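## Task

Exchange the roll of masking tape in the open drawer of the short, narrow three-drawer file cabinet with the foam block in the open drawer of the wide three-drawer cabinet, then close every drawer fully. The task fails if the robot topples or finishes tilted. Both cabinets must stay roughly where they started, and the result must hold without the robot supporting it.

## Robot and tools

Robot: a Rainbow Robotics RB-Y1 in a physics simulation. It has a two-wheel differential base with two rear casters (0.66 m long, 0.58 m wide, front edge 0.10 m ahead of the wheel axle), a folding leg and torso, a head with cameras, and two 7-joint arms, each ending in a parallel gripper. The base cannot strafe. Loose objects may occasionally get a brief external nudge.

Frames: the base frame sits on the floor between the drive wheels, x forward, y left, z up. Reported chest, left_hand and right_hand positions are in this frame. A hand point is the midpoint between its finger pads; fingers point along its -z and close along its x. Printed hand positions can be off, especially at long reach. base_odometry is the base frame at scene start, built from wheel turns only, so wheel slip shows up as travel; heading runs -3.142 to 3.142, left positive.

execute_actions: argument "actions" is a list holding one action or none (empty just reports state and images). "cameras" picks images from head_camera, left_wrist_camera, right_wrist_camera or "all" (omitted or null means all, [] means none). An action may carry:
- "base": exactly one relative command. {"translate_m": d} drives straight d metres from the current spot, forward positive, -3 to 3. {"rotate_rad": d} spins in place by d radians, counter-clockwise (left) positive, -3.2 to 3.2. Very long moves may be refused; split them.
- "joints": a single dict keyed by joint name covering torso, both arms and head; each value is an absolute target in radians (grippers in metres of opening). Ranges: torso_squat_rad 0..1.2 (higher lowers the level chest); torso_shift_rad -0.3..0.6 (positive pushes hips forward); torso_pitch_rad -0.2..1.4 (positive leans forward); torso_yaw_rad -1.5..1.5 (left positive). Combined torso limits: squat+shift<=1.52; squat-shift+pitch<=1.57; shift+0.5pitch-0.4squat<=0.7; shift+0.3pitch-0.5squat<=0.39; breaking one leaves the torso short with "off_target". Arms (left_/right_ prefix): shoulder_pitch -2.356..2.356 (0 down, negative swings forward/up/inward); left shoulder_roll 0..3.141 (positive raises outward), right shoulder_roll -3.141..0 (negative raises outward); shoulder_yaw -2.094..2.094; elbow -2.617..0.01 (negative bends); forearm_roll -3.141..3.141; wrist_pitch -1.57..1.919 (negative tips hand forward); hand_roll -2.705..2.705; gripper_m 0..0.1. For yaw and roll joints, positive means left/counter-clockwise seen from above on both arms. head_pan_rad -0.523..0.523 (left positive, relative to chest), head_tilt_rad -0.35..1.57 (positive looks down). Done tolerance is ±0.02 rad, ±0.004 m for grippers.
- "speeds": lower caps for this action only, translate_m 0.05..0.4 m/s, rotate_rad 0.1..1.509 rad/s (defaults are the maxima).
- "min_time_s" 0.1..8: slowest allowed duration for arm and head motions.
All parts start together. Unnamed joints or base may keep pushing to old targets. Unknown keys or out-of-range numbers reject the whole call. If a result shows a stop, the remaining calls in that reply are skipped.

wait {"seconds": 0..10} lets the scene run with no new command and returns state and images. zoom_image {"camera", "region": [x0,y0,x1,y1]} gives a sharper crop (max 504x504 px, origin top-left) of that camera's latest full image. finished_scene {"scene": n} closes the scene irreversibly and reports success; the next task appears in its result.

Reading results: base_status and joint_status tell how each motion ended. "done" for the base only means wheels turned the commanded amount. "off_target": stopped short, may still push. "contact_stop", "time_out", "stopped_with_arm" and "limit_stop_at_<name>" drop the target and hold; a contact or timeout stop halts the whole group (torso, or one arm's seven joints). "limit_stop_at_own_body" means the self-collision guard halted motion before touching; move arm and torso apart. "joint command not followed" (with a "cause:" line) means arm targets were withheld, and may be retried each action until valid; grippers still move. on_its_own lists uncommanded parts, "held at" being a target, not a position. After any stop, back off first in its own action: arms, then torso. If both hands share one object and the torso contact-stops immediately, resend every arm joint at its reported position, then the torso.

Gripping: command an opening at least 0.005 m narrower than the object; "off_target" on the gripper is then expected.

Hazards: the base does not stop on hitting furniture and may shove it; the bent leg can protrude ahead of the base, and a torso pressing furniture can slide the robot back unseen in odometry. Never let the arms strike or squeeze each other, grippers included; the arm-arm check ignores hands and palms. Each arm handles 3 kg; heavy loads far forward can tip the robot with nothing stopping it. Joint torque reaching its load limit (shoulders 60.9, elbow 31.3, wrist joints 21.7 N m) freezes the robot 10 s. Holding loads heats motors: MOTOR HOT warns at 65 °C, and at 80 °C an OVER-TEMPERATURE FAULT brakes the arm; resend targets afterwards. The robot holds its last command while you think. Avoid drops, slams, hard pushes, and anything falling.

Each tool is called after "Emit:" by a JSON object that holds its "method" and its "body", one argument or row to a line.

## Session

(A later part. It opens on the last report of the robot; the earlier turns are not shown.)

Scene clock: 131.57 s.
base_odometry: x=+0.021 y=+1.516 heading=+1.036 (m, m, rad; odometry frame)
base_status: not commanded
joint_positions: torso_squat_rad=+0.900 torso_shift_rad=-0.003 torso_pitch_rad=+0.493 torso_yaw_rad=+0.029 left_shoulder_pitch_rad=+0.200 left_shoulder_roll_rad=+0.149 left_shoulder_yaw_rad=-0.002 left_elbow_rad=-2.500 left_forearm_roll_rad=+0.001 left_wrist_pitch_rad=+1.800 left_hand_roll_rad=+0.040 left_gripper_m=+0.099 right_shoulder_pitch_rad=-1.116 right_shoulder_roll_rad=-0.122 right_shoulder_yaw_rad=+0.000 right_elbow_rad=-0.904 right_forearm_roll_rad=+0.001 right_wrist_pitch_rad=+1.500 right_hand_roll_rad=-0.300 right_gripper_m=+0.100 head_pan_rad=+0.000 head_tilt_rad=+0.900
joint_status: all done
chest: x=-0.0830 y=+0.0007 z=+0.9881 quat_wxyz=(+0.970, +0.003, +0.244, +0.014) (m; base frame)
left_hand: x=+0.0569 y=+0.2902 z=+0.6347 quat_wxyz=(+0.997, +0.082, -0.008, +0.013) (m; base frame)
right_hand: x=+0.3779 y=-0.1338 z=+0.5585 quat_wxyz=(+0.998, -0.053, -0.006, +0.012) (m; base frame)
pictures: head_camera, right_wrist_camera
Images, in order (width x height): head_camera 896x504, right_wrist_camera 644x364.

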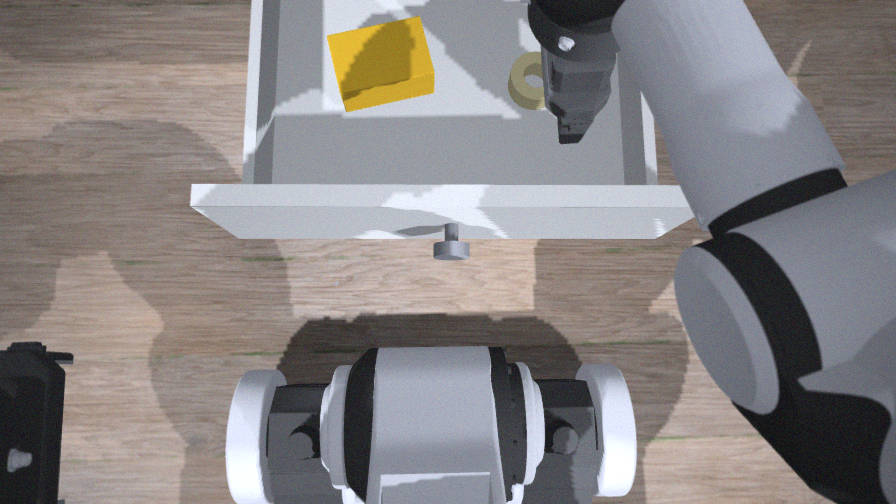

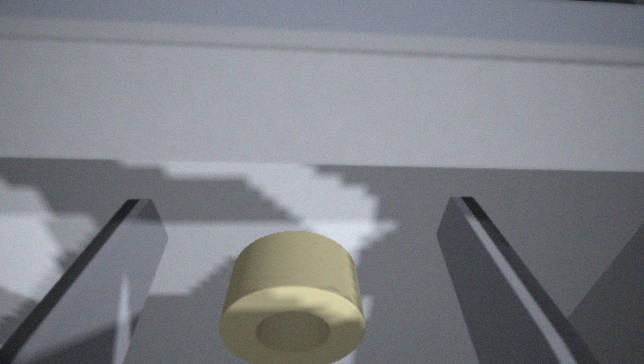

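Emit:
{"method": "execute_actions", "body": {
  "actions": [
    {"joints":{"torso_squat_rad":0.88}}
  ],
  "cameras": []
}}

Emit:
{"method": "execute_actions", "body": {
  "actions": [
    {"joints":{"right_shoulder_roll_rad":-0.075,"right_shoulder_pitch_rad":-1.13}}
  ],
  "cameras": ["right_wrist_camera"]
}}

Emit:
{"method": "execute_actions", "body": {
  "actions": [
    {"joints":{"right_gripper_m":0.02}}
  ],
  "cameras": ["right_wrist_camera","head_camera"]
}}

Scene clock: 132.73 s.
base_odometry: x=+0.021 y=+1.516 heading=+1.036 (m, m, rad; odometry frame)
base_status: not commanded
joint_positions: torso_squat_rad=+0.880 torso_shift_rad=-0.002 torso_pitch_rad=+0.495 torso_yaw_rad=+0.030 left_shoulder_pitch_rad=+0.200 left_shoulder_roll_rad=+0.149 left_shoulder_yaw_rad=-0.002 left_elbow_rad=-2.500 left_forearm_roll_rad=+0.001 left_wrist_pitch_rad=+1.800 left_hand_roll_rad=+0.040 left_gripper_m=+0.099 right_shoulder_pitch_rad=-1.111 right_shoulder_roll_rad=-0.120 right_shoulder_yaw_rad=+0.000 right_elbow_rad=-0.900 right_forearm_roll_rad=+0.000 right_wrist_pitch_rad=+1.500 right_hand_roll_rad=-0.300 right_gripper_m=+0.100 head_pan_rad=+0.000 head_tilt_rad=+0.900
joint_status: all done
chest: x=-0.0821 y=+0.0007 z=+0.9988 quat_wxyz=(+0.969, +0.003, +0.245, +0.014) (m; base frame)
left_hand: x=+0.0570 y=+0.2903 z=+0.6451 quat_wxyz=(+0.997, +0.082, -0.006, +0.013) (m; base frame)
right_hand: x=+0.3743 y=-0.1343 z=+0.5650 quat_wxyz=(+0.999, -0.053, +0.000, +0.011) (m; base frame)
pictures: none
No camera images: the call's "cameras" was empty. Leave "cameras" out to get every camera's image.

Scene clock: 133.57 s.
base_odometry: x=+0.021 y=+1.516 heading=+1.036 (m, m, rad; odometry frame)
base_status: not commanded
joint_positions: torso_squat_rad=+0.880 torso_shift_rad=-0.002 torso_pitch_rad=+0.495 torso_yaw_rad=+0.030 left_shoulder_pitch_rad=+0.200 left_shoulder_roll_rad=+0.149 left_shoulder_yaw_rad=-0.002 left_elbow_rad=-2.500 left_forearm_roll_rad=+0.001 left_wrist_pitch_rad=+1.800 left_hand_roll_rad=+0.040 left_gripper_m=+0.099 right_shoulder_pitch_rad=-1.130 right_shoulder_roll_rad=-0.075 right_shoulder_yaw_rad=+0.000 right_elbow_rad=-0.900 right_forearm_roll_rad=+0.000 right_wrist_pitch_rad=+1.500 right_hand_roll_rad=-0.300 right_gripper_m=+0.100 head_pan_rad=+0.000 head_tilt_rad=+0.900
joint_status: all done
chest: x=-0.0821 y=+0.0006 z=+0.9988 quat_wxyz=(+0.969, +0.003, +0.245, +0.014) (m; base frame)
left_hand: x=+0.0570 y=+0.2903 z=+0.6451 quat_wxyz=(+0.997, +0.082, -0.006, +0.013) (m; base frame)
right_hand: x=+0.3731 y=-0.1025 z=+0.5704 quat_wxyz=(+0.999, -0.034, -0.003, +0.026) (m; base frame)
pictures: right_wrist_camera
Images, in order (width x height): right_wrist_camera 644x364.

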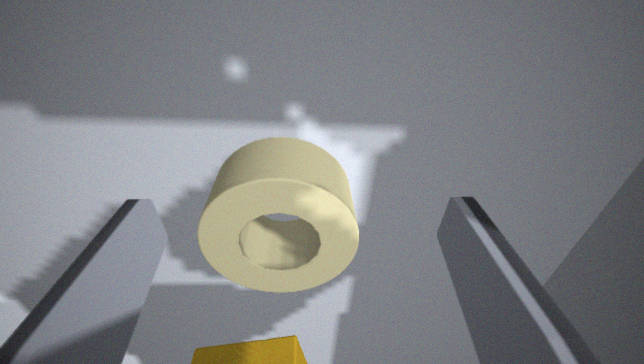

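Scene clock: 134.87 s.
base_odometry: x=+0.021 y=+1.516 heading=+1.036 (m, m, rad; odometry frame)
base_status: not commanded
joint_positions: torso_squat_rad=+0.880 torso_shift_rad=-0.002 torso_pitch_rad=+0.495 torso_yaw_rad=+0.030 left_shoulder_pitch_rad=+0.200 left_shoulder_roll_rad=+0.149 left_shoulder_yaw_rad=-0.002 left_elbow_rad=-2.500 left_forearm_roll_rad=+0.001 left_wrist_pitch_rad=+1.800 left_hand_roll_rad=+0.040 left_gripper_m=+0.099 right_shoulder_pitch_rad=-1.130 right_shoulder_roll_rad=-0.075 right_shoulder_yaw_rad=+0.000 right_elbow_rad=-0.900 right_forearm_roll_rad=+0.000 right_wrist_pitch_rad=+1.500 right_hand_roll_rad=-0.300 right_gripper_m=+0.050 head_pan_rad=+0.000 head_tilt_rad=+0.900
joint_status: right_gripper_m off_target (ended at +0.050, target +0.020)
chest: x=-0.0821 y=+0.0006 z=+0.9988 quat_wxyz=(+0.969, +0.003, +0.245, +0.014) (m; base frame)
left_hand: x=+0.0570 y=+0.2903 z=+0.6451 quat_wxyz=(+0.997, +0.082, -0.006, +0.013) (m; base frame)
right_hand: x=+0.3731 y=-0.1025 z=+0.5704 quat_wxyz=(+0.999, -0.034, -0.003, +0.026) (m; base frame)
pictures: head_camera, right_wrist_camera
Images, in order (width x height): head_camera 896x504, right_wrist_camera 644x364.

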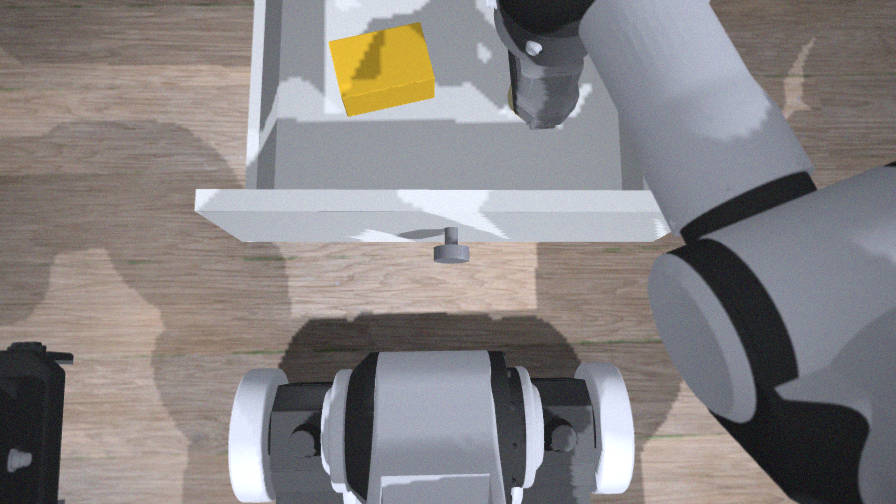

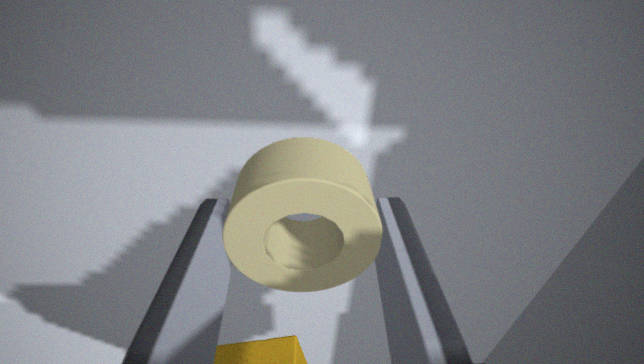

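Emit:
{"method": "execute_actions", "body": {
  "actions": [
    {"joints":{"torso_squat_rad":0.3,"torso_yaw_rad":0}}
  ],
  "cameras": []
}}

Emit:
{"method": "execute_actions", "body": {
  "actions": [
    {"base":{"translate_m":-0.5}}
  ],
  "cameras": []
}}

Emit:
{"method": "execute_actions", "body": {
  "actions": [
    {"joints":{"torso_squat_rad":0.85,"left_shoulder_pitch_rad":-1.3,"left_shoulder_roll_rad":0.03,"left_elbow_rad":-0.4,"left_wrist_pitch_rad":0.45,"left_gripper_m":0,"right_shoulder_pitch_rad":-0.6,"right_elbow_rad":-1.8,"right_wrist_pitch_rad":1.9,"right_shoulder_roll_rad":-0.2,"head_tilt_rad":0.5}}
  ]
}}

Scene clock: 138.23 s.
base_odometry: x=+0.021 y=+1.516 heading=+1.036 (m, m, rad; odometry frame)
base_status: not commanded
joint_positions: torso_squat_rad=+0.300 torso_shift_rad=-0.002 torso_pitch_rad=+0.495 torso_yaw_rad=+0.000 left_shoulder_pitch_rad=+0.200 left_shoulder_roll_rad=+0.149 left_shoulder_yaw_rad=-0.002 left_elbow_rad=-2.500 left_forearm_roll_rad=+0.001 left_wrist_pitch_rad=+1.800 left_hand_roll_rad=+0.040 left_gripper_m=+0.099 right_shoulder_pitch_rad=-1.130 right_shoulder_roll_rad=-0.075 right_shoulder_yaw_rad=+0.000 right_elbow_rad=-0.900 right_forearm_roll_rad=+0.000 right_wrist_pitch_rad=+1.500 right_hand_roll_rad=-0.300 right_gripper_m=+0.050 head_pan_rad=+0.000 head_tilt_rad=+0.900
joint_status: all done
chest: x=-0.0825 y=+0.0007 z=+1.2215 quat_wxyz=(+0.970, -0.001, +0.245, +0.000) (m; base frame)
left_hand: x=+0.0639 y=+0.2817 z=+0.8638 quat_wxyz=(+0.997, +0.075, -0.007, +0.000) (m; base frame)
right_hand: x=+0.3697 y=-0.1202 z=+0.7946 quat_wxyz=(+0.999, -0.041, -0.002, +0.013) (m; base frame)
pictures: none
No camera images: the call's "cameras" was empty. Leave "cameras" out to get every camera's image.

Scene clock: 141.13 s.
base_odometry: x=-0.234 y=+1.085 heading=+1.035 (m, m, rad; odometry frame)
base_status: done
joint_positions: torso_squat_rad=+0.300 torso_shift_rad=-0.002 torso_pitch_rad=+0.495 torso_yaw_rad=+0.000 left_shoulder_pitch_rad=+0.200 left_shoulder_roll_rad=+0.149 left_shoulder_yaw_rad=-0.002 left_elbow_rad=-2.500 left_forearm_roll_rad=+0.001 left_wrist_pitch_rad=+1.800 left_hand_roll_rad=+0.040 left_gripper_m=+0.099 right_shoulder_pitch_rad=-1.130 right_shoulder_roll_rad=-0.075 right_shoulder_yaw_rad=+0.000 right_elbow_rad=-0.900 right_forearm_roll_rad=+0.000 right_wrist_pitch_rad=+1.500 right_hand_roll_rad=-0.300 right_gripper_m=+0.050 head_pan_rad=+0.000 head_tilt_rad=+0.900
joint_status: not commanded
chest: x=-0.0826 y=+0.0007 z=+1.2215 quat_wxyz=(+0.970, -0.001, +0.245, +0.000) (m; base frame)
left_hand: x=+0.0639 y=+0.2817 z=+0.8638 quat_wxyz=(+0.997, +0.075, -0.007, +0.000) (m; base frame)
right_hand: x=+0.3697 y=-0.1202 z=+0.7947 quat_wxyz=(+0.999, -0.041, -0.002, +0.013) (m; base frame)
pictures: none
No camera images: the call's "cameras" was empty. Leave "cameras" out to get every camera's image.

Scene clock: 144.03 s.
base_odometry: x=-0.234 y=+1.085 heading=+1.035 (m, m, rad; odometry frame)
base_status: not commanded
joint_positions: torso_squat_rad=+0.850 torso_shift_rad=-0.002 torso_pitch_rad=+0.495 torso_yaw_rad=+0.000 left_shoulder_pitch_rad=-1.300 left_shoulder_roll_rad=+0.030 left_shoulder_yaw_rad=-0.002 left_elbow_rad=-0.400 left_forearm_roll_rad=+0.001 left_wrist_pitch_rad=+0.450 left_hand_roll_rad=+0.040 left_gripper_m=+0.000 right_shoulder_pitch_rad=-0.600 right_shoulder_roll_rad=-0.200 right_shoulder_yaw_rad=+0.000 right_elbow_rad=-1.800 right_forearm_roll_rad=+0.000 right_wrist_pitch_rad=+1.900 right_hand_roll_rad=-0.300 right_gripper_m=+0.050 head_pan_rad=+0.000 head_tilt_rad=+0.500
joint_status: all done
chest: x=-0.0820 y=+0.0006 z=+1.0148 quat_wxyz=(+0.970, -0.001, +0.245, +0.000) (m; base frame)
left_hand: x=+0.4994 y=+0.0335 z=+0.5883 quat_wxyz=(+0.924, -0.039, -0.336, -0.178) (m; base frame)
right_hand: x=+0.2639 y=-0.2353 z=+0.6351 quat_wxyz=(+0.995, -0.080, -0.007, -0.059) (m; base frame)
pictures: head_camera, left_wrist_camera, right_wrist_camera
Images, in order (width x height): head_camera 896x504, left_wrist_camera 644x364, right_wrist_camera 644x364.

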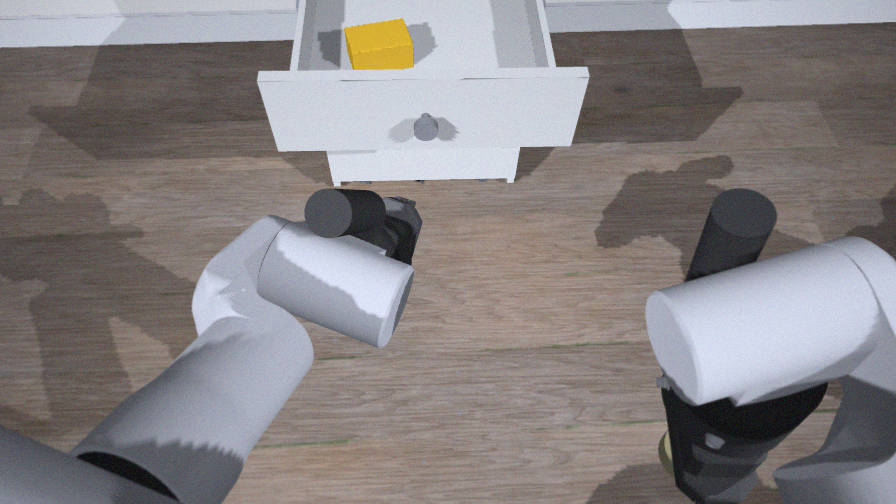

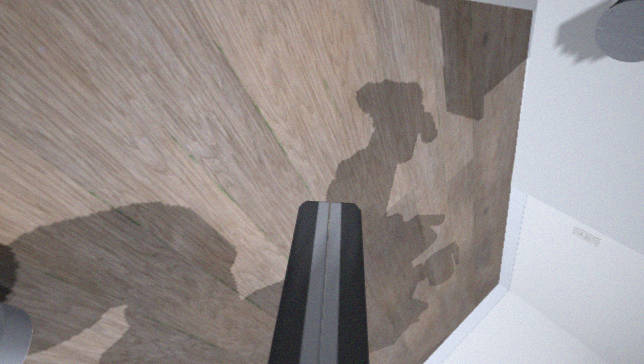

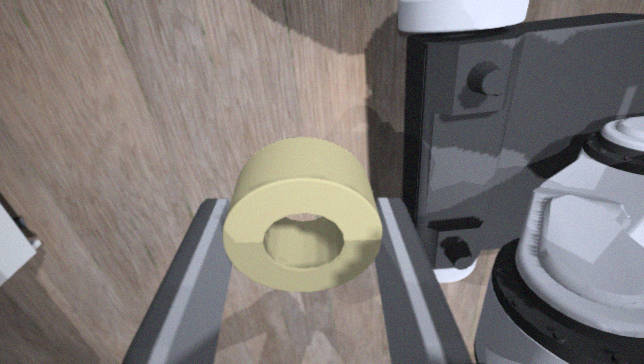

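Shift off the knob, then push.

Emit:
{"method": "execute_actions", "body": {
  "actions": [
    {"base":{"translate_m":0.45},"speeds":{"translate_m":0.1},"joints":{"left_shoulder_roll_rad":0.13}}
  ],
  "cameras": ["head_camera","left_wrist_camera"]
}}

Scene clock: 149.43 s.
base_odometry: x=-0.004 y=+1.472 heading=+1.035 (m, m, rad; odometry frame)
base_status: done
joint_positions: torso_squat_rad=+0.850 torso_shift_rad=-0.002 torso_pitch_rad=+0.495 torso_yaw_rad=+0.000 left_shoulder_pitch_rad=-1.300 left_shoulder_roll_rad=+0.130 left_shoulder_yaw_rad=-0.002 left_elbow_rad=-0.400 left_forearm_roll_rad=+0.001 left_wrist_pitch_rad=+0.450 left_hand_roll_rad=+0.040 left_gripper_m=+0.000 right_shoulder_pitch_rad=-0.600 right_shoulder_roll_rad=-0.200 right_shoulder_yaw_rad=+0.000 right_elbow_rad=-1.800 right_forearm_roll_rad=+0.000 right_wrist_pitch_rad=+1.900 right_hand_roll_rad=-0.300 right_gripper_m=+0.050 head_pan_rad=+0.000 head_tilt_rad=+0.500
joint_status: all done
chest: x=-0.0820 y=+0.0006 z=+1.0148 quat_wxyz=(+0.970, -0.001, +0.245, +0.000) (m; base frame)
left_hand: x=+0.5256 y=+0.1036 z=+0.5963 quat_wxyz=(+0.925, +0.006, -0.346, -0.158) (m; base frame)
right_hand: x=+0.2639 y=-0.2353 z=+0.6351 quat_wxyz=(+0.995, -0.080, -0.007, -0.059) (m; base frame)
pictures: head_camera, left_wrist_camera
Images, in order (width x height): head_camera 896x504, left_wrist_camera 644x364.

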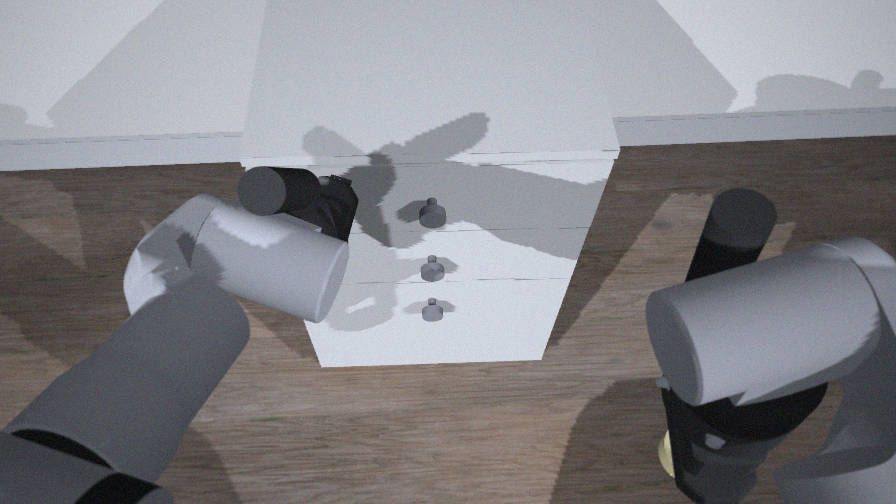

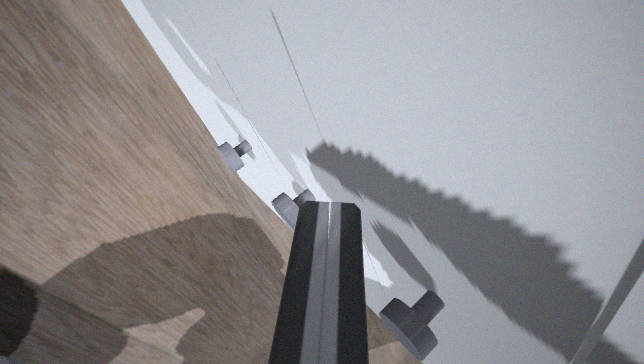

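Emit:
{"method": "execute_actions", "body": {
  "actions": [
    {"base":{"translate_m":-0.4}}
  ],
  "cameras": ["head_camera"]
}}

Emit:
{"method": "execute_actions", "body": {
  "actions": [
    {"base":{"rotate_rad":-2.431},"joints":{"torso_squat_rad":0.1,"left_shoulder_pitch_rad":-0.6,"left_elbow_rad":-1.8,"left_wrist_pitch_rad":1.9,"left_shoulder_roll_rad":0.2,"right_shoulder_pitch_rad":-1.1,"right_elbow_rad":-0.9,"right_wrist_pitch_rad":1.5,"right_shoulder_roll_rad":-0.1}}
  ],
  "cameras": []
}}

Emit:
{"method": "execute_actions", "body": {
  "actions": [
    {"base":{"translate_m":2.077}}
  ],
  "cameras": []
}}

Emit:
{"method": "execute_actions", "body": {
  "actions": [
    {"base":{"rotate_rad":-0.709}}
  ],
  "cameras": []
}}

Emit:
{"method": "execute_actions", "body": {
  "actions": [
    {"base":{"translate_m":0.4},"joints":{"head_tilt_rad":0.8}}
  ]
}}

Scene clock: 152.70 s.
base_odometry: x=-0.209 y=+1.128 heading=+1.037 (m, m, rad; odometry frame)
base_status: done
joint_positions: torso_squat_rad=+0.850 torso_shift_rad=-0.002 torso_pitch_rad=+0.495 torso_yaw_rad=+0.000 left_shoulder_pitch_rad=-1.300 left_shoulder_roll_rad=+0.130 left_shoulder_yaw_rad=-0.002 left_elbow_rad=-0.400 left_forearm_roll_rad=+0.001 left_wrist_pitch_rad=+0.450 left_hand_roll_rad=+0.040 left_gripper_m=+0.000 right_shoulder_pitch_rad=-0.600 right_shoulder_roll_rad=-0.200 right_shoulder_yaw_rad=+0.000 right_elbow_rad=-1.800 right_forearm_roll_rad=+0.000 right_wrist_pitch_rad=+1.900 right_hand_roll_rad=-0.300 right_gripper_m=+0.050 head_pan_rad=+0.000 head_tilt_rad=+0.500
joint_status: not commanded
chest: x=-0.0821 y=+0.0006 z=+1.0148 quat_wxyz=(+0.970, -0.001, +0.245, +0.000) (m; base frame)
left_hand: x=+0.5256 y=+0.1036 z=+0.5964 quat_wxyz=(+0.925, +0.006, -0.346, -0.158) (m; base frame)
right_hand: x=+0.2638 y=-0.2353 z=+0.6351 quat_wxyz=(+0.995, -0.080, -0.007, -0.059) (m; base frame)
pictures: head_camera
Images, in order (width x height): head_camera 896x504.

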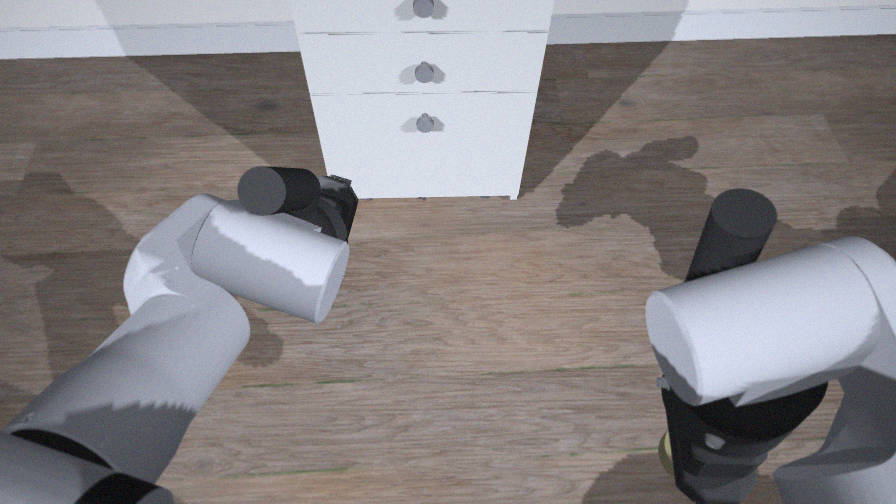

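Scene clock: 157.43 s.
base_odometry: x=-0.209 y=+1.128 heading=-1.393 (m, m, rad; odometry frame)
base_status: done
joint_positions: torso_squat_rad=+0.100 torso_shift_rad=-0.002 torso_pitch_rad=+0.495 torso_yaw_rad=+0.000 left_shoulder_pitch_rad=-0.600 left_shoulder_roll_rad=+0.200 left_shoulder_yaw_rad=-0.002 left_elbow_rad=-1.800 left_forearm_roll_rad=+0.001 left_wrist_pitch_rad=+1.900 left_hand_roll_rad=+0.040 left_gripper_m=+0.000 right_shoulder_pitch_rad=-1.100 right_shoulder_roll_rad=-0.100 right_shoulder_yaw_rad=+0.000 right_elbow_rad=-0.900 right_forearm_roll_rad=+0.000 right_wrist_pitch_rad=+1.500 right_hand_roll_rad=-0.300 right_gripper_m=+0.050 head_pan_rad=+0.000 head_tilt_rad=+0.500
joint_status: all done
chest: x=-0.0826 y=+0.0007 z=+1.2493 quat_wxyz=(+0.970, -0.001, +0.245, +0.000) (m; base frame)
left_hand: x=+0.2629 y=+0.2354 z=+0.8688 quat_wxyz=(+0.994, +0.078, +0.003, -0.071) (m; base frame)
right_hand: x=+0.3614 y=-0.1418 z=+0.8119 quat_wxyz=(+0.999, -0.053, +0.009, +0.003) (m; base frame)
pictures: none
No camera images: the call's "cameras" was empty. Leave "cameras" out to get every camera's image.

Scene clock: 164.17 s.
base_odometry: x=+0.157 y=-0.916 heading=-1.394 (m, m, rad; odometry frame)
base_status: done
joint_positions: torso_squat_rad=+0.100 torso_shift_rad=-0.002 torso_pitch_rad=+0.495 torso_yaw_rad=+0.000 left_shoulder_pitch_rad=-0.600 left_shoulder_roll_rad=+0.200 left_shoulder_yaw_rad=-0.002 left_elbow_rad=-1.800 left_forearm_roll_rad=+0.001 left_wrist_pitch_rad=+1.900 left_hand_roll_rad=+0.040 left_gripper_m=+0.000 right_shoulder_pitch_rad=-1.100 right_shoulder_roll_rad=-0.100 right_shoulder_yaw_rad=+0.000 right_elbow_rad=-0.900 right_forearm_roll_rad=+0.000 right_wrist_pitch_rad=+1.500 right_hand_roll_rad=-0.300 right_gripper_m=+0.050 head_pan_rad=+0.000 head_tilt_rad=+0.500
joint_status: not commanded
chest: x=-0.0825 y=+0.0007 z=+1.2493 quat_wxyz=(+0.970, -0.001, +0.245, +0.000) (m; base frame)
left_hand: x=+0.2629 y=+0.2354 z=+0.8688 quat_wxyz=(+0.994, +0.078, +0.003, -0.071) (m; base frame)
right_hand: x=+0.3614 y=-0.1418 z=+0.8118 quat_wxyz=(+0.999, -0.053, +0.009, +0.003) (m; base frame)
pictures: none
No camera images: the call's "cameras" was empty. Leave "cameras" out to get every camera's image.

Scene clock: 166.87 s.
base_odometry: x=+0.157 y=-0.916 heading=-2.102 (m, m, rad; odometry frame)
base_status: done
joint_positions: torso_squat_rad=+0.100 torso_shift_rad=-0.002 torso_pitch_rad=+0.495 torso_yaw_rad=+0.000 left_shoulder_pitch_rad=-0.600 left_shoulder_roll_rad=+0.200 left_shoulder_yaw_rad=-0.002 left_elbow_rad=-1.800 left_forearm_roll_rad=+0.001 left_wrist_pitch_rad=+1.900 left_hand_roll_rad=+0.040 left_gripper_m=+0.000 right_shoulder_pitch_rad=-1.100 right_shoulder_roll_rad=-0.100 right_shoulder_yaw_rad=+0.000 right_elbow_rad=-0.900 right_forearm_roll_rad=+0.000 right_wrist_pitch_rad=+1.500 right_hand_roll_rad=-0.300 right_gripper_m=+0.050 head_pan_rad=+0.000 head_tilt_rad=+0.500
joint_status: not commanded
chest: x=-0.0825 y=+0.0007 z=+1.2493 quat_wxyz=(+0.970, -0.001, +0.245, +0.000) (m; base frame)
left_hand: x=+0.2629 y=+0.2354 z=+0.8688 quat_wxyz=(+0.994, +0.078, +0.003, -0.071) (m; base frame)
right_hand: x=+0.3614 y=-0.1418 z=+0.8118 quat_wxyz=(+0.999, -0.053, +0.009, +0.003) (m; base frame)
pictures: none
No camera images: the call's "cameras" was empty. Leave "cameras" out to get every camera's image.

Scene clock: 169.23 s.
base_odometry: x=-0.046 y=-1.261 heading=-2.102 (m, m, rad; odometry frame)
base_status: done
joint_positions: torso_squat_rad=+0.100 torso_shift_rad=-0.002 torso_pitch_rad=+0.495 torso_yaw_rad=+0.000 left_shoulder_pitch_rad=-0.600 left_shoulder_roll_rad=+0.200 left_shoulder_yaw_rad=-0.002 left_elbow_rad=-1.800 left_forearm_roll_rad=+0.001 left_wrist_pitch_rad=+1.900 left_hand_roll_rad=+0.040 left_gripper_m=+0.000 right_shoulder_pitch_rad=-1.100 right_shoulder_roll_rad=-0.100 right_shoulder_yaw_rad=+0.000 right_elbow_rad=-0.900 right_forearm_roll_rad=+0.000 right_wrist_pitch_rad=+1.500 right_hand_roll_rad=-0.300 right_gripper_m=+0.050 head_pan_rad=+0.000 head_tilt_rad=+0.800
joint_status: all done
chest: x=-0.0825 y=+0.0007 z=+1.2493 quat_wxyz=(+0.970, -0.001, +0.245, +0.000) (m; base frame)
left_hand: x=+0.2630 y=+0.2354 z=+0.8688 quat_wxyz=(+0.994, +0.078, +0.003, -0.071) (m; base frame)
right_hand: x=+0.3614 y=-0.1418 z=+0.8118 quat_wxyz=(+0.999, -0.053, +0.009, +0.003) (m; base frame)
pictures: head_camera, left_wrist_camera, right_wrist_camera
Images, in order (width x height): head_camera 896x504, left_wrist_camera 644x364, right_wrist_camera 644x364.

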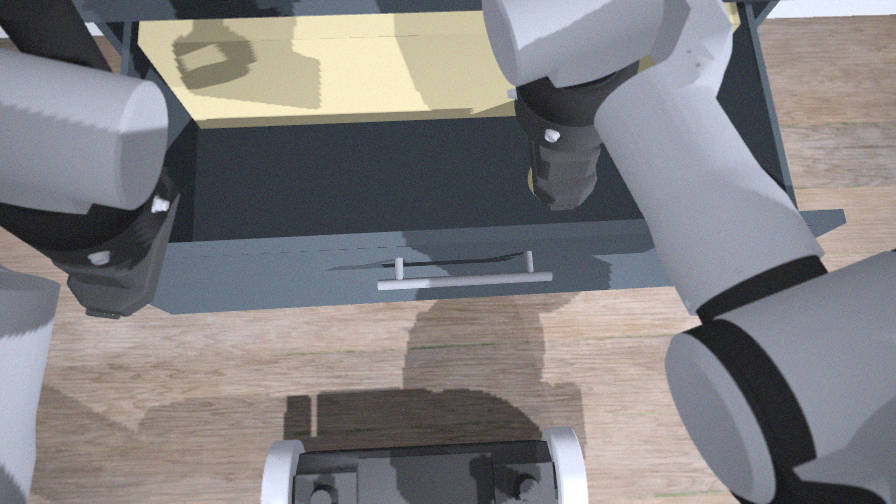

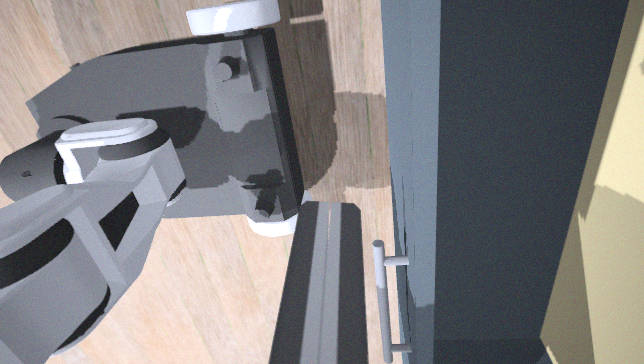

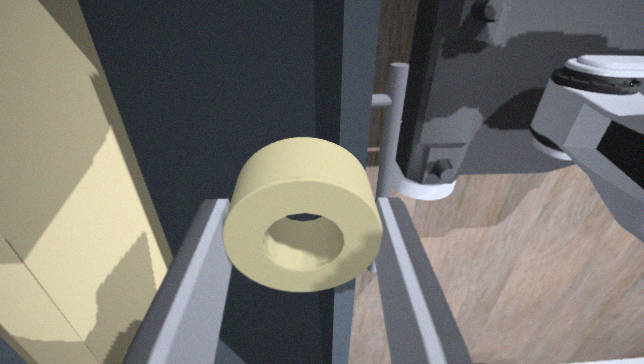

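Emit:
{"method": "execute_actions", "body": {
  "actions": [
    {"joints":{"left_shoulder_pitch_rad":0.2,"left_elbow_rad":-2.5,"left_wrist_pitch_rad":1.8}}
  ],
  "cameras": []
}}

Emit:
{"method": "execute_actions", "body": {
  "actions": [
    {"base":{"translate_m":0.11}}
  ],
  "cameras": []
}}

Emit:
{"method": "execute_actions", "body": {
  "actions": [
    {"joints":{"right_shoulder_pitch_rad":-1.2,"right_elbow_rad":-0.4,"right_wrist_pitch_rad":1.1,"torso_squat_rad":0.6}}
  ],
  "cameras": ["head_camera","right_wrist_camera"]
}}

Scene clock: 171.17 s.
base_odometry: x=-0.046 y=-1.261 heading=-2.102 (m, m, rad; odometry frame)
base_status: not commanded
joint_positions: torso_squat_rad=+0.100 torso_shift_rad=-0.002 torso_pitch_rad=+0.495 torso_yaw_rad=+0.000 left_shoulder_pitch_rad=+0.200 left_shoulder_roll_rad=+0.200 left_shoulder_yaw_rad=-0.002 left_elbow_rad=-2.500 left_forearm_roll_rad=+0.001 left_wrist_pitch_rad=+1.800 left_hand_roll_rad=+0.040 left_gripper_m=+0.000 right_shoulder_pitch_rad=-1.100 right_shoulder_roll_rad=-0.100 right_shoulder_yaw_rad=+0.000 right_elbow_rad=-0.900 right_forearm_roll_rad=+0.000 right_wrist_pitch_rad=+1.500 right_hand_roll_rad=-0.300 right_gripper_m=+0.050 head_pan_rad=+0.000 head_tilt_rad=+0.800
joint_status: all done
chest: x=-0.0826 y=+0.0007 z=+1.2493 quat_wxyz=(+0.970, -0.001, +0.245, +0.000) (m; base frame)
left_hand: x=+0.0646 y=+0.2949 z=+0.8938 quat_wxyz=(+0.995, +0.094, -0.007, -0.016) (m; base frame)
right_hand: x=+0.3613 y=-0.1418 z=+0.8118 quat_wxyz=(+0.999, -0.053, +0.009, +0.003) (m; base frame)
pictures: none
No camera images: the call's "cameras" was empty. Leave "cameras" out to get every camera's image.

Scene clock: 172.77 s.
base_odometry: x=-0.102 y=-1.356 heading=-2.103 (m, m, rad; odometry frame)
base_status: done
joint_positions: torso_squat_rad=+0.100 torso_shift_rad=-0.002 torso_pitch_rad=+0.495 torso_yaw_rad=+0.000 left_shoulder_pitch_rad=+0.200 left_shoulder_roll_rad=+0.200 left_shoulder_yaw_rad=-0.002 left_elbow_rad=-2.500 left_forearm_roll_rad=+0.001 left_wrist_pitch_rad=+1.800 left_hand_roll_rad=+0.040 left_gripper_m=+0.000 right_shoulder_pitch_rad=-1.100 right_shoulder_roll_rad=-0.100 right_shoulder_yaw_rad=+0.000 right_elbow_rad=-0.900 right_forearm_roll_rad=+0.000 right_wrist_pitch_rad=+1.500 right_hand_roll_rad=-0.300 right_gripper_m=+0.050 head_pan_rad=+0.000 head_tilt_rad=+0.800
joint_status: not commanded
chest: x=-0.0826 y=+0.0007 z=+1.2493 quat_wxyz=(+0.970, -0.001, +0.245, +0.000) (m; base frame)
left_hand: x=+0.0646 y=+0.2949 z=+0.8939 quat_wxyz=(+0.995, +0.094, -0.007, -0.016) (m; base frame)
right_hand: x=+0.3613 y=-0.1418 z=+0.8119 quat_wxyz=(+0.999, -0.053, +0.009, +0.003) (m; base frame)
pictures: none
No camera images: the call's "cameras" was empty. Leave "cameras" out to get every camera's image.

Scene clock: 175.23 s.
base_odometry: x=-0.102 y=-1.356 heading=-2.103 (m, m, rad; odometry frame)
base_status: not commanded
joint_positions: torso_squat_rad=+0.600 torso_shift_rad=-0.002 torso_pitch_rad=+0.495 torso_yaw_rad=+0.000 left_shoulder_pitch_rad=+0.200 left_shoulder_roll_rad=+0.200 left_shoulder_yaw_rad=-0.002 left_elbow_rad=-2.500 left_forearm_roll_rad=+0.001 left_wrist_pitch_rad=+1.800 left_hand_roll_rad=+0.040 left_gripper_m=+0.000 right_shoulder_pitch_rad=-1.200 right_shoulder_roll_rad=-0.100 right_shoulder_yaw_rad=+0.000 right_elbow_rad=-0.400 right_forearm_roll_rad=+0.000 right_wrist_pitch_rad=+1.100 right_hand_roll_rad=-0.300 right_gripper_m=+0.050 head_pan_rad=+0.000 head_tilt_rad=+0.800
joint_status: all done
chest: x=-0.0823 y=+0.0007 z=+1.1305 quat_wxyz=(+0.970, -0.001, +0.245, +0.000) (m; base frame)
left_hand: x=+0.0649 y=+0.2949 z=+0.7751 quat_wxyz=(+0.995, +0.094, -0.007, -0.016) (m; base frame)
right_hand: x=+0.3405 y=-0.1565 z=+0.6177 quat_wxyz=(+0.998, -0.061, +0.009, +0.012) (m; base frame)
pictures: head_camera, right_wrist_camera
Images, in order (width x height): head_camera 896x504, right_wrist_camera 644x364.

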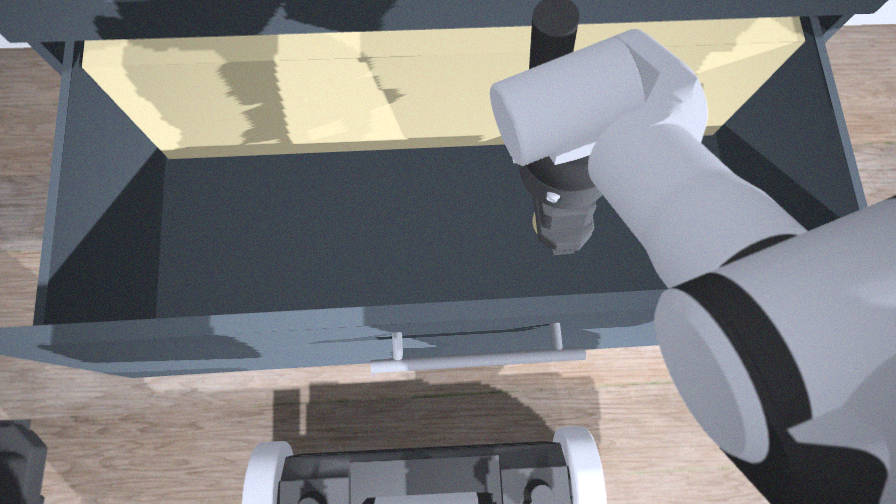

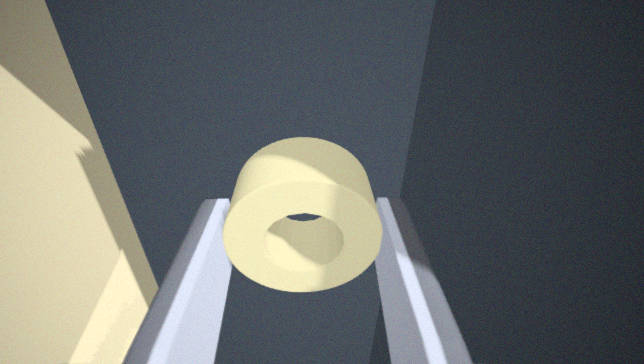

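Emit:
{"method": "execute_actions", "body": {
  "actions": [
    {"joints":{"torso_squat_rad":0.94}}
  ],
  "cameras": []
}}

Emit:
{"method": "execute_actions", "body": {
  "actions": [
    {"joints":{"right_gripper_m":0.1}}
  ],
  "cameras": ["right_wrist_camera"]
}}

Emit:
{"method": "execute_actions", "body": {
  "actions": [
    {"joints":{"torso_squat_rad":0.1}}
  ],
  "cameras": []
}}

Emit:
{"method": "execute_actions", "body": {
  "actions": [
    {"joints":{"right_shoulder_pitch_rad":-1.1,"right_elbow_rad":-0.9,"right_wrist_pitch_rad":1.5}}
  ],
  "cameras": []
}}

Emit:
{"method": "execute_actions", "body": {
  "actions": [
    {"base":{"translate_m":-0.55}}
  ],
  "cameras": []
}}

Emit:
{"method": "execute_actions", "body": {
  "actions": [
    {"joints":{"torso_squat_rad":0.95,"left_shoulder_pitch_rad":-1.3,"left_elbow_rad":-0.4,"left_wrist_pitch_rad":0.45,"right_shoulder_pitch_rad":-0.6,"right_elbow_rad":-1.8,"right_wrist_pitch_rad":1.9,"head_tilt_rad":0.4}}
  ],
  "cameras": ["head_camera"]
}}

Scene clock: 177.80 s.
base_odometry: x=-0.102 y=-1.356 heading=-2.103 (m, m, rad; odometry frame)
base_status: not commanded
joint_positions: torso_squat_rad=+0.940 torso_shift_rad=-0.002 torso_pitch_rad=+0.495 torso_yaw_rad=+0.000 left_shoulder_pitch_rad=+0.200 left_shoulder_roll_rad=+0.200 left_shoulder_yaw_rad=-0.002 left_elbow_rad=-2.500 left_forearm_roll_rad=+0.001 left_wrist_pitch_rad=+1.800 left_hand_roll_rad=+0.040 left_gripper_m=+0.000 right_shoulder_pitch_rad=-1.200 right_shoulder_roll_rad=-0.100 right_shoulder_yaw_rad=+0.000 right_elbow_rad=-0.400 right_forearm_roll_rad=+0.000 right_wrist_pitch_rad=+1.100 right_hand_roll_rad=-0.300 right_gripper_m=+0.050 head_pan_rad=+0.000 head_tilt_rad=+0.800
joint_status: all done
chest: x=-0.0820 y=+0.0006 z=+0.9656 quat_wxyz=(+0.970, -0.001, +0.245, +0.000) (m; base frame)
left_hand: x=+0.0653 y=+0.2948 z=+0.6102 quat_wxyz=(+0.995, +0.094, -0.007, -0.016) (m; base frame)
right_hand: x=+0.3409 y=-0.1566 z=+0.4528 quat_wxyz=(+0.998, -0.061, +0.009, +0.012) (m; base frame)
pictures: none
No camera images: the call's "cameras" was empty. Leave "cameras" out to get every camera's image.

Scene clock: 179.10 s.
base_odometry: x=-0.102 y=-1.356 heading=-2.103 (m, m, rad; odometry frame)
base_status: not commanded
joint_positions: torso_squat_rad=+0.940 torso_shift_rad=-0.002 torso_pitch_rad=+0.495 torso_yaw_rad=+0.000 left_shoulder_pitch_rad=+0.200 left_shoulder_roll_rad=+0.200 left_shoulder_yaw_rad=-0.002 left_elbow_rad=-2.500 left_forearm_roll_rad=+0.001 left_wrist_pitch_rad=+1.800 left_hand_roll_rad=+0.040 left_gripper_m=+0.000 right_shoulder_pitch_rad=-1.200 right_shoulder_roll_rad=-0.100 right_shoulder_yaw_rad=+0.000 right_elbow_rad=-0.400 right_forearm_roll_rad=+0.000 right_wrist_pitch_rad=+1.100 right_hand_roll_rad=-0.300 right_gripper_m=+0.100 head_pan_rad=+0.000 head_tilt_rad=+0.800
joint_status: all done
chest: x=-0.0820 y=+0.0006 z=+0.9656 quat_wxyz=(+0.970, -0.001, +0.245, +0.000) (m; base frame)
left_hand: x=+0.0653 y=+0.2948 z=+0.6102 quat_wxyz=(+0.995, +0.094, -0.007, -0.016) (m; base frame)
right_hand: x=+0.3409 y=-0.1566 z=+0.4528 quat_wxyz=(+0.998, -0.061, +0.009, +0.012) (m; base frame)
pictures: right_wrist_camera
Images, in order (width x height): right_wrist_camera 644x364.

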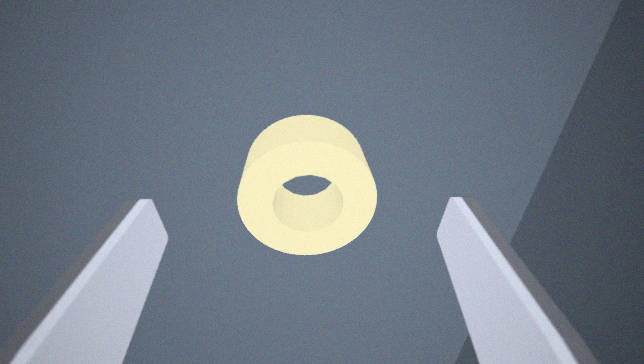

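Scene clock: 182.67 s.
base_odometry: x=-0.102 y=-1.356 heading=-2.103 (m, m, rad; odometry frame)
base_status: not commanded
joint_positions: torso_squat_rad=+0.100 torso_shift_rad=-0.002 torso_pitch_rad=+0.495 torso_yaw_rad=+0.000 left_shoulder_pitch_rad=+0.200 left_shoulder_roll_rad=+0.200 left_shoulder_yaw_rad=-0.002 left_elbow_rad=-2.500 left_forearm_roll_rad=+0.001 left_wrist_pitch_rad=+1.800 left_hand_roll_rad=+0.040 left_gripper_m=+0.000 right_shoulder_pitch_rad=-1.200 right_shoulder_roll_rad=-0.100 right_shoulder_yaw_rad=+0.000 right_elbow_rad=-0.400 right_forearm_roll_rad=+0.000 right_wrist_pitch_rad=+1.100 right_hand_roll_rad=-0.300 right_gripper_m=+0.100 head_pan_rad=+0.000 head_tilt_rad=+0.800
joint_status: all done
chest: x=-0.0826 y=+0.0007 z=+1.2493 quat_wxyz=(+0.970, -0.001, +0.245, +0.000) (m; base frame)
left_hand: x=+0.0646 y=+0.2949 z=+0.8939 quat_wxyz=(+0.995, +0.094, -0.007, -0.016) (m; base frame)
right_hand: x=+0.3403 y=-0.1564 z=+0.7364 quat_wxyz=(+0.998, -0.061, +0.009, +0.012) (m; base frame)
pictures: none
No camera images: the call's "cameras" was empty. Leave "cameras" out to get every camera's image.

Scene clock: 183.80 s.
base_odometry: x=-0.102 y=-1.356 heading=-2.103 (m, m, rad; odometry frame)
base_status: not commanded
joint_positions: torso_squat_rad=+0.100 torso_shift_rad=-0.002 torso_pitch_rad=+0.495 torso_yaw_rad=+0.000 left_shoulder_pitch_rad=+0.200 left_shoulder_roll_rad=+0.200 left_shoulder_yaw_rad=-0.002 left_elbow_rad=-2.500 left_forearm_roll_rad=+0.001 left_wrist_pitch_rad=+1.800 left_hand_roll_rad=+0.040 left_gripper_m=+0.000 right_shoulder_pitch_rad=-1.100 right_shoulder_roll_rad=-0.100 right_shoulder_yaw_rad=+0.000 right_elbow_rad=-0.900 right_forearm_roll_rad=+0.000 right_wrist_pitch_rad=+1.500 right_hand_roll_rad=-0.300 right_gripper_m=+0.100 head_pan_rad=+0.000 head_tilt_rad=+0.800
joint_status: all done
chest: x=-0.0826 y=+0.0007 z=+1.2493 quat_wxyz=(+0.970, -0.001, +0.245, +0.000) (m; base frame)
left_hand: x=+0.0646 y=+0.2949 z=+0.8939 quat_wxyz=(+0.995, +0.094, -0.007, -0.016) (m; base frame)
right_hand: x=+0.3614 y=-0.1418 z=+0.8119 quat_wxyz=(+0.999, -0.053, +0.009, +0.003) (m; base frame)
pictures: none
No camera images: the call's "cameras" was empty. Leave "cameras" out to get every camera's image.

Scene clock: 186.83 s.
base_odometry: x=+0.177 y=-0.882 heading=-2.104 (m, m, rad; odometry frame)
base_status: done
joint_positions: torso_squat_rad=+0.100 torso_shift_rad=-0.002 torso_pitch_rad=+0.495 torso_yaw_rad=+0.000 left_shoulder_pitch_rad=+0.200 left_shoulder_roll_rad=+0.200 left_shoulder_yaw_rad=-0.002 left_elbow_rad=-2.500 left_forearm_roll_rad=+0.001 left_wrist_pitch_rad=+1.800 left_hand_roll_rad=+0.040 left_gripper_m=+0.000 right_shoulder_pitch_rad=-1.100 right_shoulder_roll_rad=-0.100 right_shoulder_yaw_rad=+0.000 right_elbow_rad=-0.900 right_forearm_roll_rad=+0.000 right_wrist_pitch_rad=+1.500 right_hand_roll_rad=-0.300 right_gripper_m=+0.100 head_pan_rad=+0.000 head_tilt_rad=+0.800
joint_status: not commanded
chest: x=-0.0826 y=+0.0007 z=+1.2493 quat_wxyz=(+0.970, -0.001, +0.245, +0.000) (m; base frame)
left_hand: x=+0.0646 y=+0.2949 z=+0.8939 quat_wxyz=(+0.995, +0.094, -0.007, -0.016) (m; base frame)
right_hand: x=+0.3613 y=-0.1418 z=+0.8119 quat_wxyz=(+0.999, -0.053, +0.009, +0.003) (m; base frame)
pictures: none
No camera images: the call's "cameras" was empty. Leave "cameras" out to get every camera's image.

Scene clock: 190.53 s.
base_odometry: x=+0.177 y=-0.882 heading=-2.104 (m, m, rad; odometry frame)
base_status: not commanded
joint_positions: torso_squat_rad=+0.950 torso_shift_rad=-0.002 torso_pitch_rad=+0.495 torso_yaw_rad=+0.000 left_shoulder_pitch_rad=-1.300 left_shoulder_roll_rad=+0.200 left_shoulder_yaw_rad=-0.002 left_elbow_rad=-0.400 left_forearm_roll_rad=+0.001 left_wrist_pitch_rad=+0.450 left_hand_roll_rad=+0.040 left_gripper_m=+0.000 right_shoulder_pitch_rad=-0.600 right_shoulder_roll_rad=-0.100 right_shoulder_yaw_rad=+0.000 right_elbow_rad=-1.800 right_forearm_roll_rad=+0.000 right_wrist_pitch_rad=+1.900 right_hand_roll_rad=-0.300 right_gripper_m=+0.100 head_pan_rad=+0.000 head_tilt_rad=+0.400
joint_status: all done
chest: x=-0.0819 y=+0.0006 z=+0.9599 quat_wxyz=(+0.970, -0.001, +0.245, +0.000) (m; base frame)
left_hand: x=+0.5413 y=+0.1533 z=+0.5506 quat_wxyz=(+0.924, +0.037, -0.352, -0.145) (m; base frame)
right_hand: x=+0.2552 y=-0.1887 z=+0.5751 quat_wxyz=(+0.998, -0.031, +0.005, -0.055) (m; base frame)
pictures: head_camera
Images, in order (width x height): head_camera 896x504.

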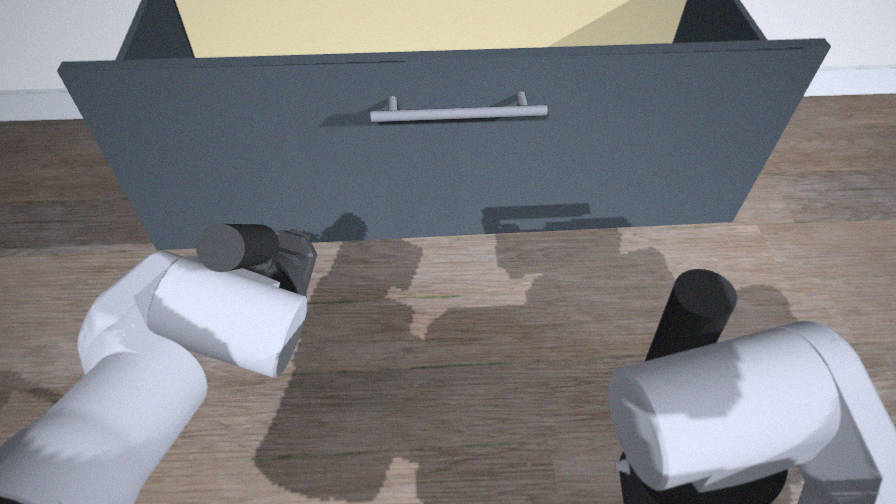

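Emit:
{"method": "execute_actions", "body": {
  "actions": [
    {"base":{"translate_m":0.42},"speeds":{"translate_m":0.1}}
  ],
  "cameras": ["head_camera","left_wrist_camera"]
}}

Scene clock: 195.90 s.
base_odometry: x=-0.036 y=-1.243 heading=-2.105 (m, m, rad; odometry frame)
base_status: done
joint_positions: torso_squat_rad=+0.950 torso_shift_rad=-0.002 torso_pitch_rad=+0.495 torso_yaw_rad=+0.000 left_shoulder_pitch_rad=-1.300 left_shoulder_roll_rad=+0.200 left_shoulder_yaw_rad=-0.002 left_elbow_rad=-0.400 left_forearm_roll_rad=+0.001 left_wrist_pitch_rad=+0.450 left_hand_roll_rad=+0.040 left_gripper_m=+0.000 right_shoulder_pitch_rad=-0.600 right_shoulder_roll_rad=-0.100 right_shoulder_yaw_rad=+0.000 right_elbow_rad=-1.800 right_forearm_roll_rad=+0.000 right_wrist_pitch_rad=+1.900 right_hand_roll_rad=-0.300 right_gripper_m=+0.100 head_pan_rad=+0.000 head_tilt_rad=+0.400
joint_status: not commanded
chest: x=-0.0819 y=+0.0006 z=+0.9600 quat_wxyz=(+0.970, -0.001, +0.245, +0.000) (m; base frame)
left_hand: x=+0.5411 y=+0.1533 z=+0.5504 quat_wxyz=(+0.924, +0.037, -0.352, -0.145) (m; base frame)
right_hand: x=+0.2552 y=-0.1887 z=+0.5751 quat_wxyz=(+0.998, -0.031, +0.005, -0.055) (m; base frame)
pictures: head_camera, left_wrist_camera
Images, in order (width x height): head_camera 896x504, left_wrist_camera 644x364.

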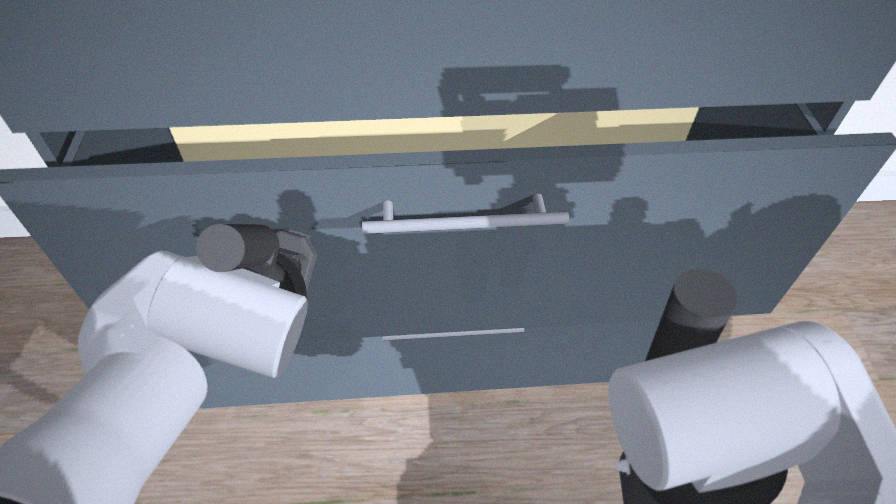

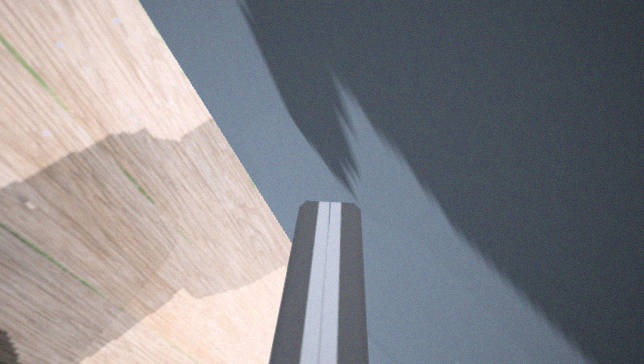

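Emit:
{"method": "execute_actions", "body": {
  "actions": [
    {"base":{"translate_m":0.06},"speeds":{"translate_m":0.08}}
  ],
  "cameras": ["head_camera"]
}}

Scene clock: 197.37 s.
base_odometry: x=-0.067 y=-1.295 heading=-2.105 (m, m, rad; odometry frame)
base_status: done
joint_positions: torso_squat_rad=+0.950 torso_shift_rad=-0.002 torso_pitch_rad=+0.495 torso_yaw_rad=+0.000 left_shoulder_pitch_rad=-1.300 left_shoulder_roll_rad=+0.200 left_shoulder_yaw_rad=-0.002 left_elbow_rad=-0.400 left_forearm_roll_rad=+0.001 left_wrist_pitch_rad=+0.450 left_hand_roll_rad=+0.040 left_gripper_m=+0.000 right_shoulder_pitch_rad=-0.600 right_shoulder_roll_rad=-0.100 right_shoulder_yaw_rad=+0.000 right_elbow_rad=-1.800 right_forearm_roll_rad=+0.000 right_wrist_pitch_rad=+1.900 right_hand_roll_rad=-0.300 right_gripper_m=+0.100 head_pan_rad=+0.000 head_tilt_rad=+0.400
joint_status: not commanded
chest: x=-0.0819 y=+0.0006 z=+0.9600 quat_wxyz=(+0.970, -0.001, +0.245, +0.000) (m; base frame)
left_hand: x=+0.5411 y=+0.1533 z=+0.5503 quat_wxyz=(+0.924, +0.037, -0.352, -0.145) (m; base frame)
right_hand: x=+0.2552 y=-0.1887 z=+0.5751 quat_wxyz=(+0.998, -0.031, +0.005, -0.055) (m; base frame)
pictures: head_camera
Images, in order (width x height): head_camera 896x504.

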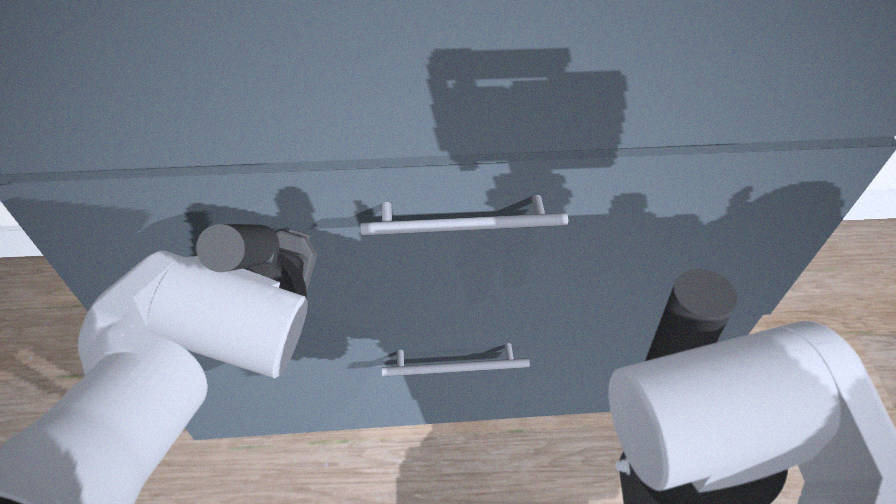

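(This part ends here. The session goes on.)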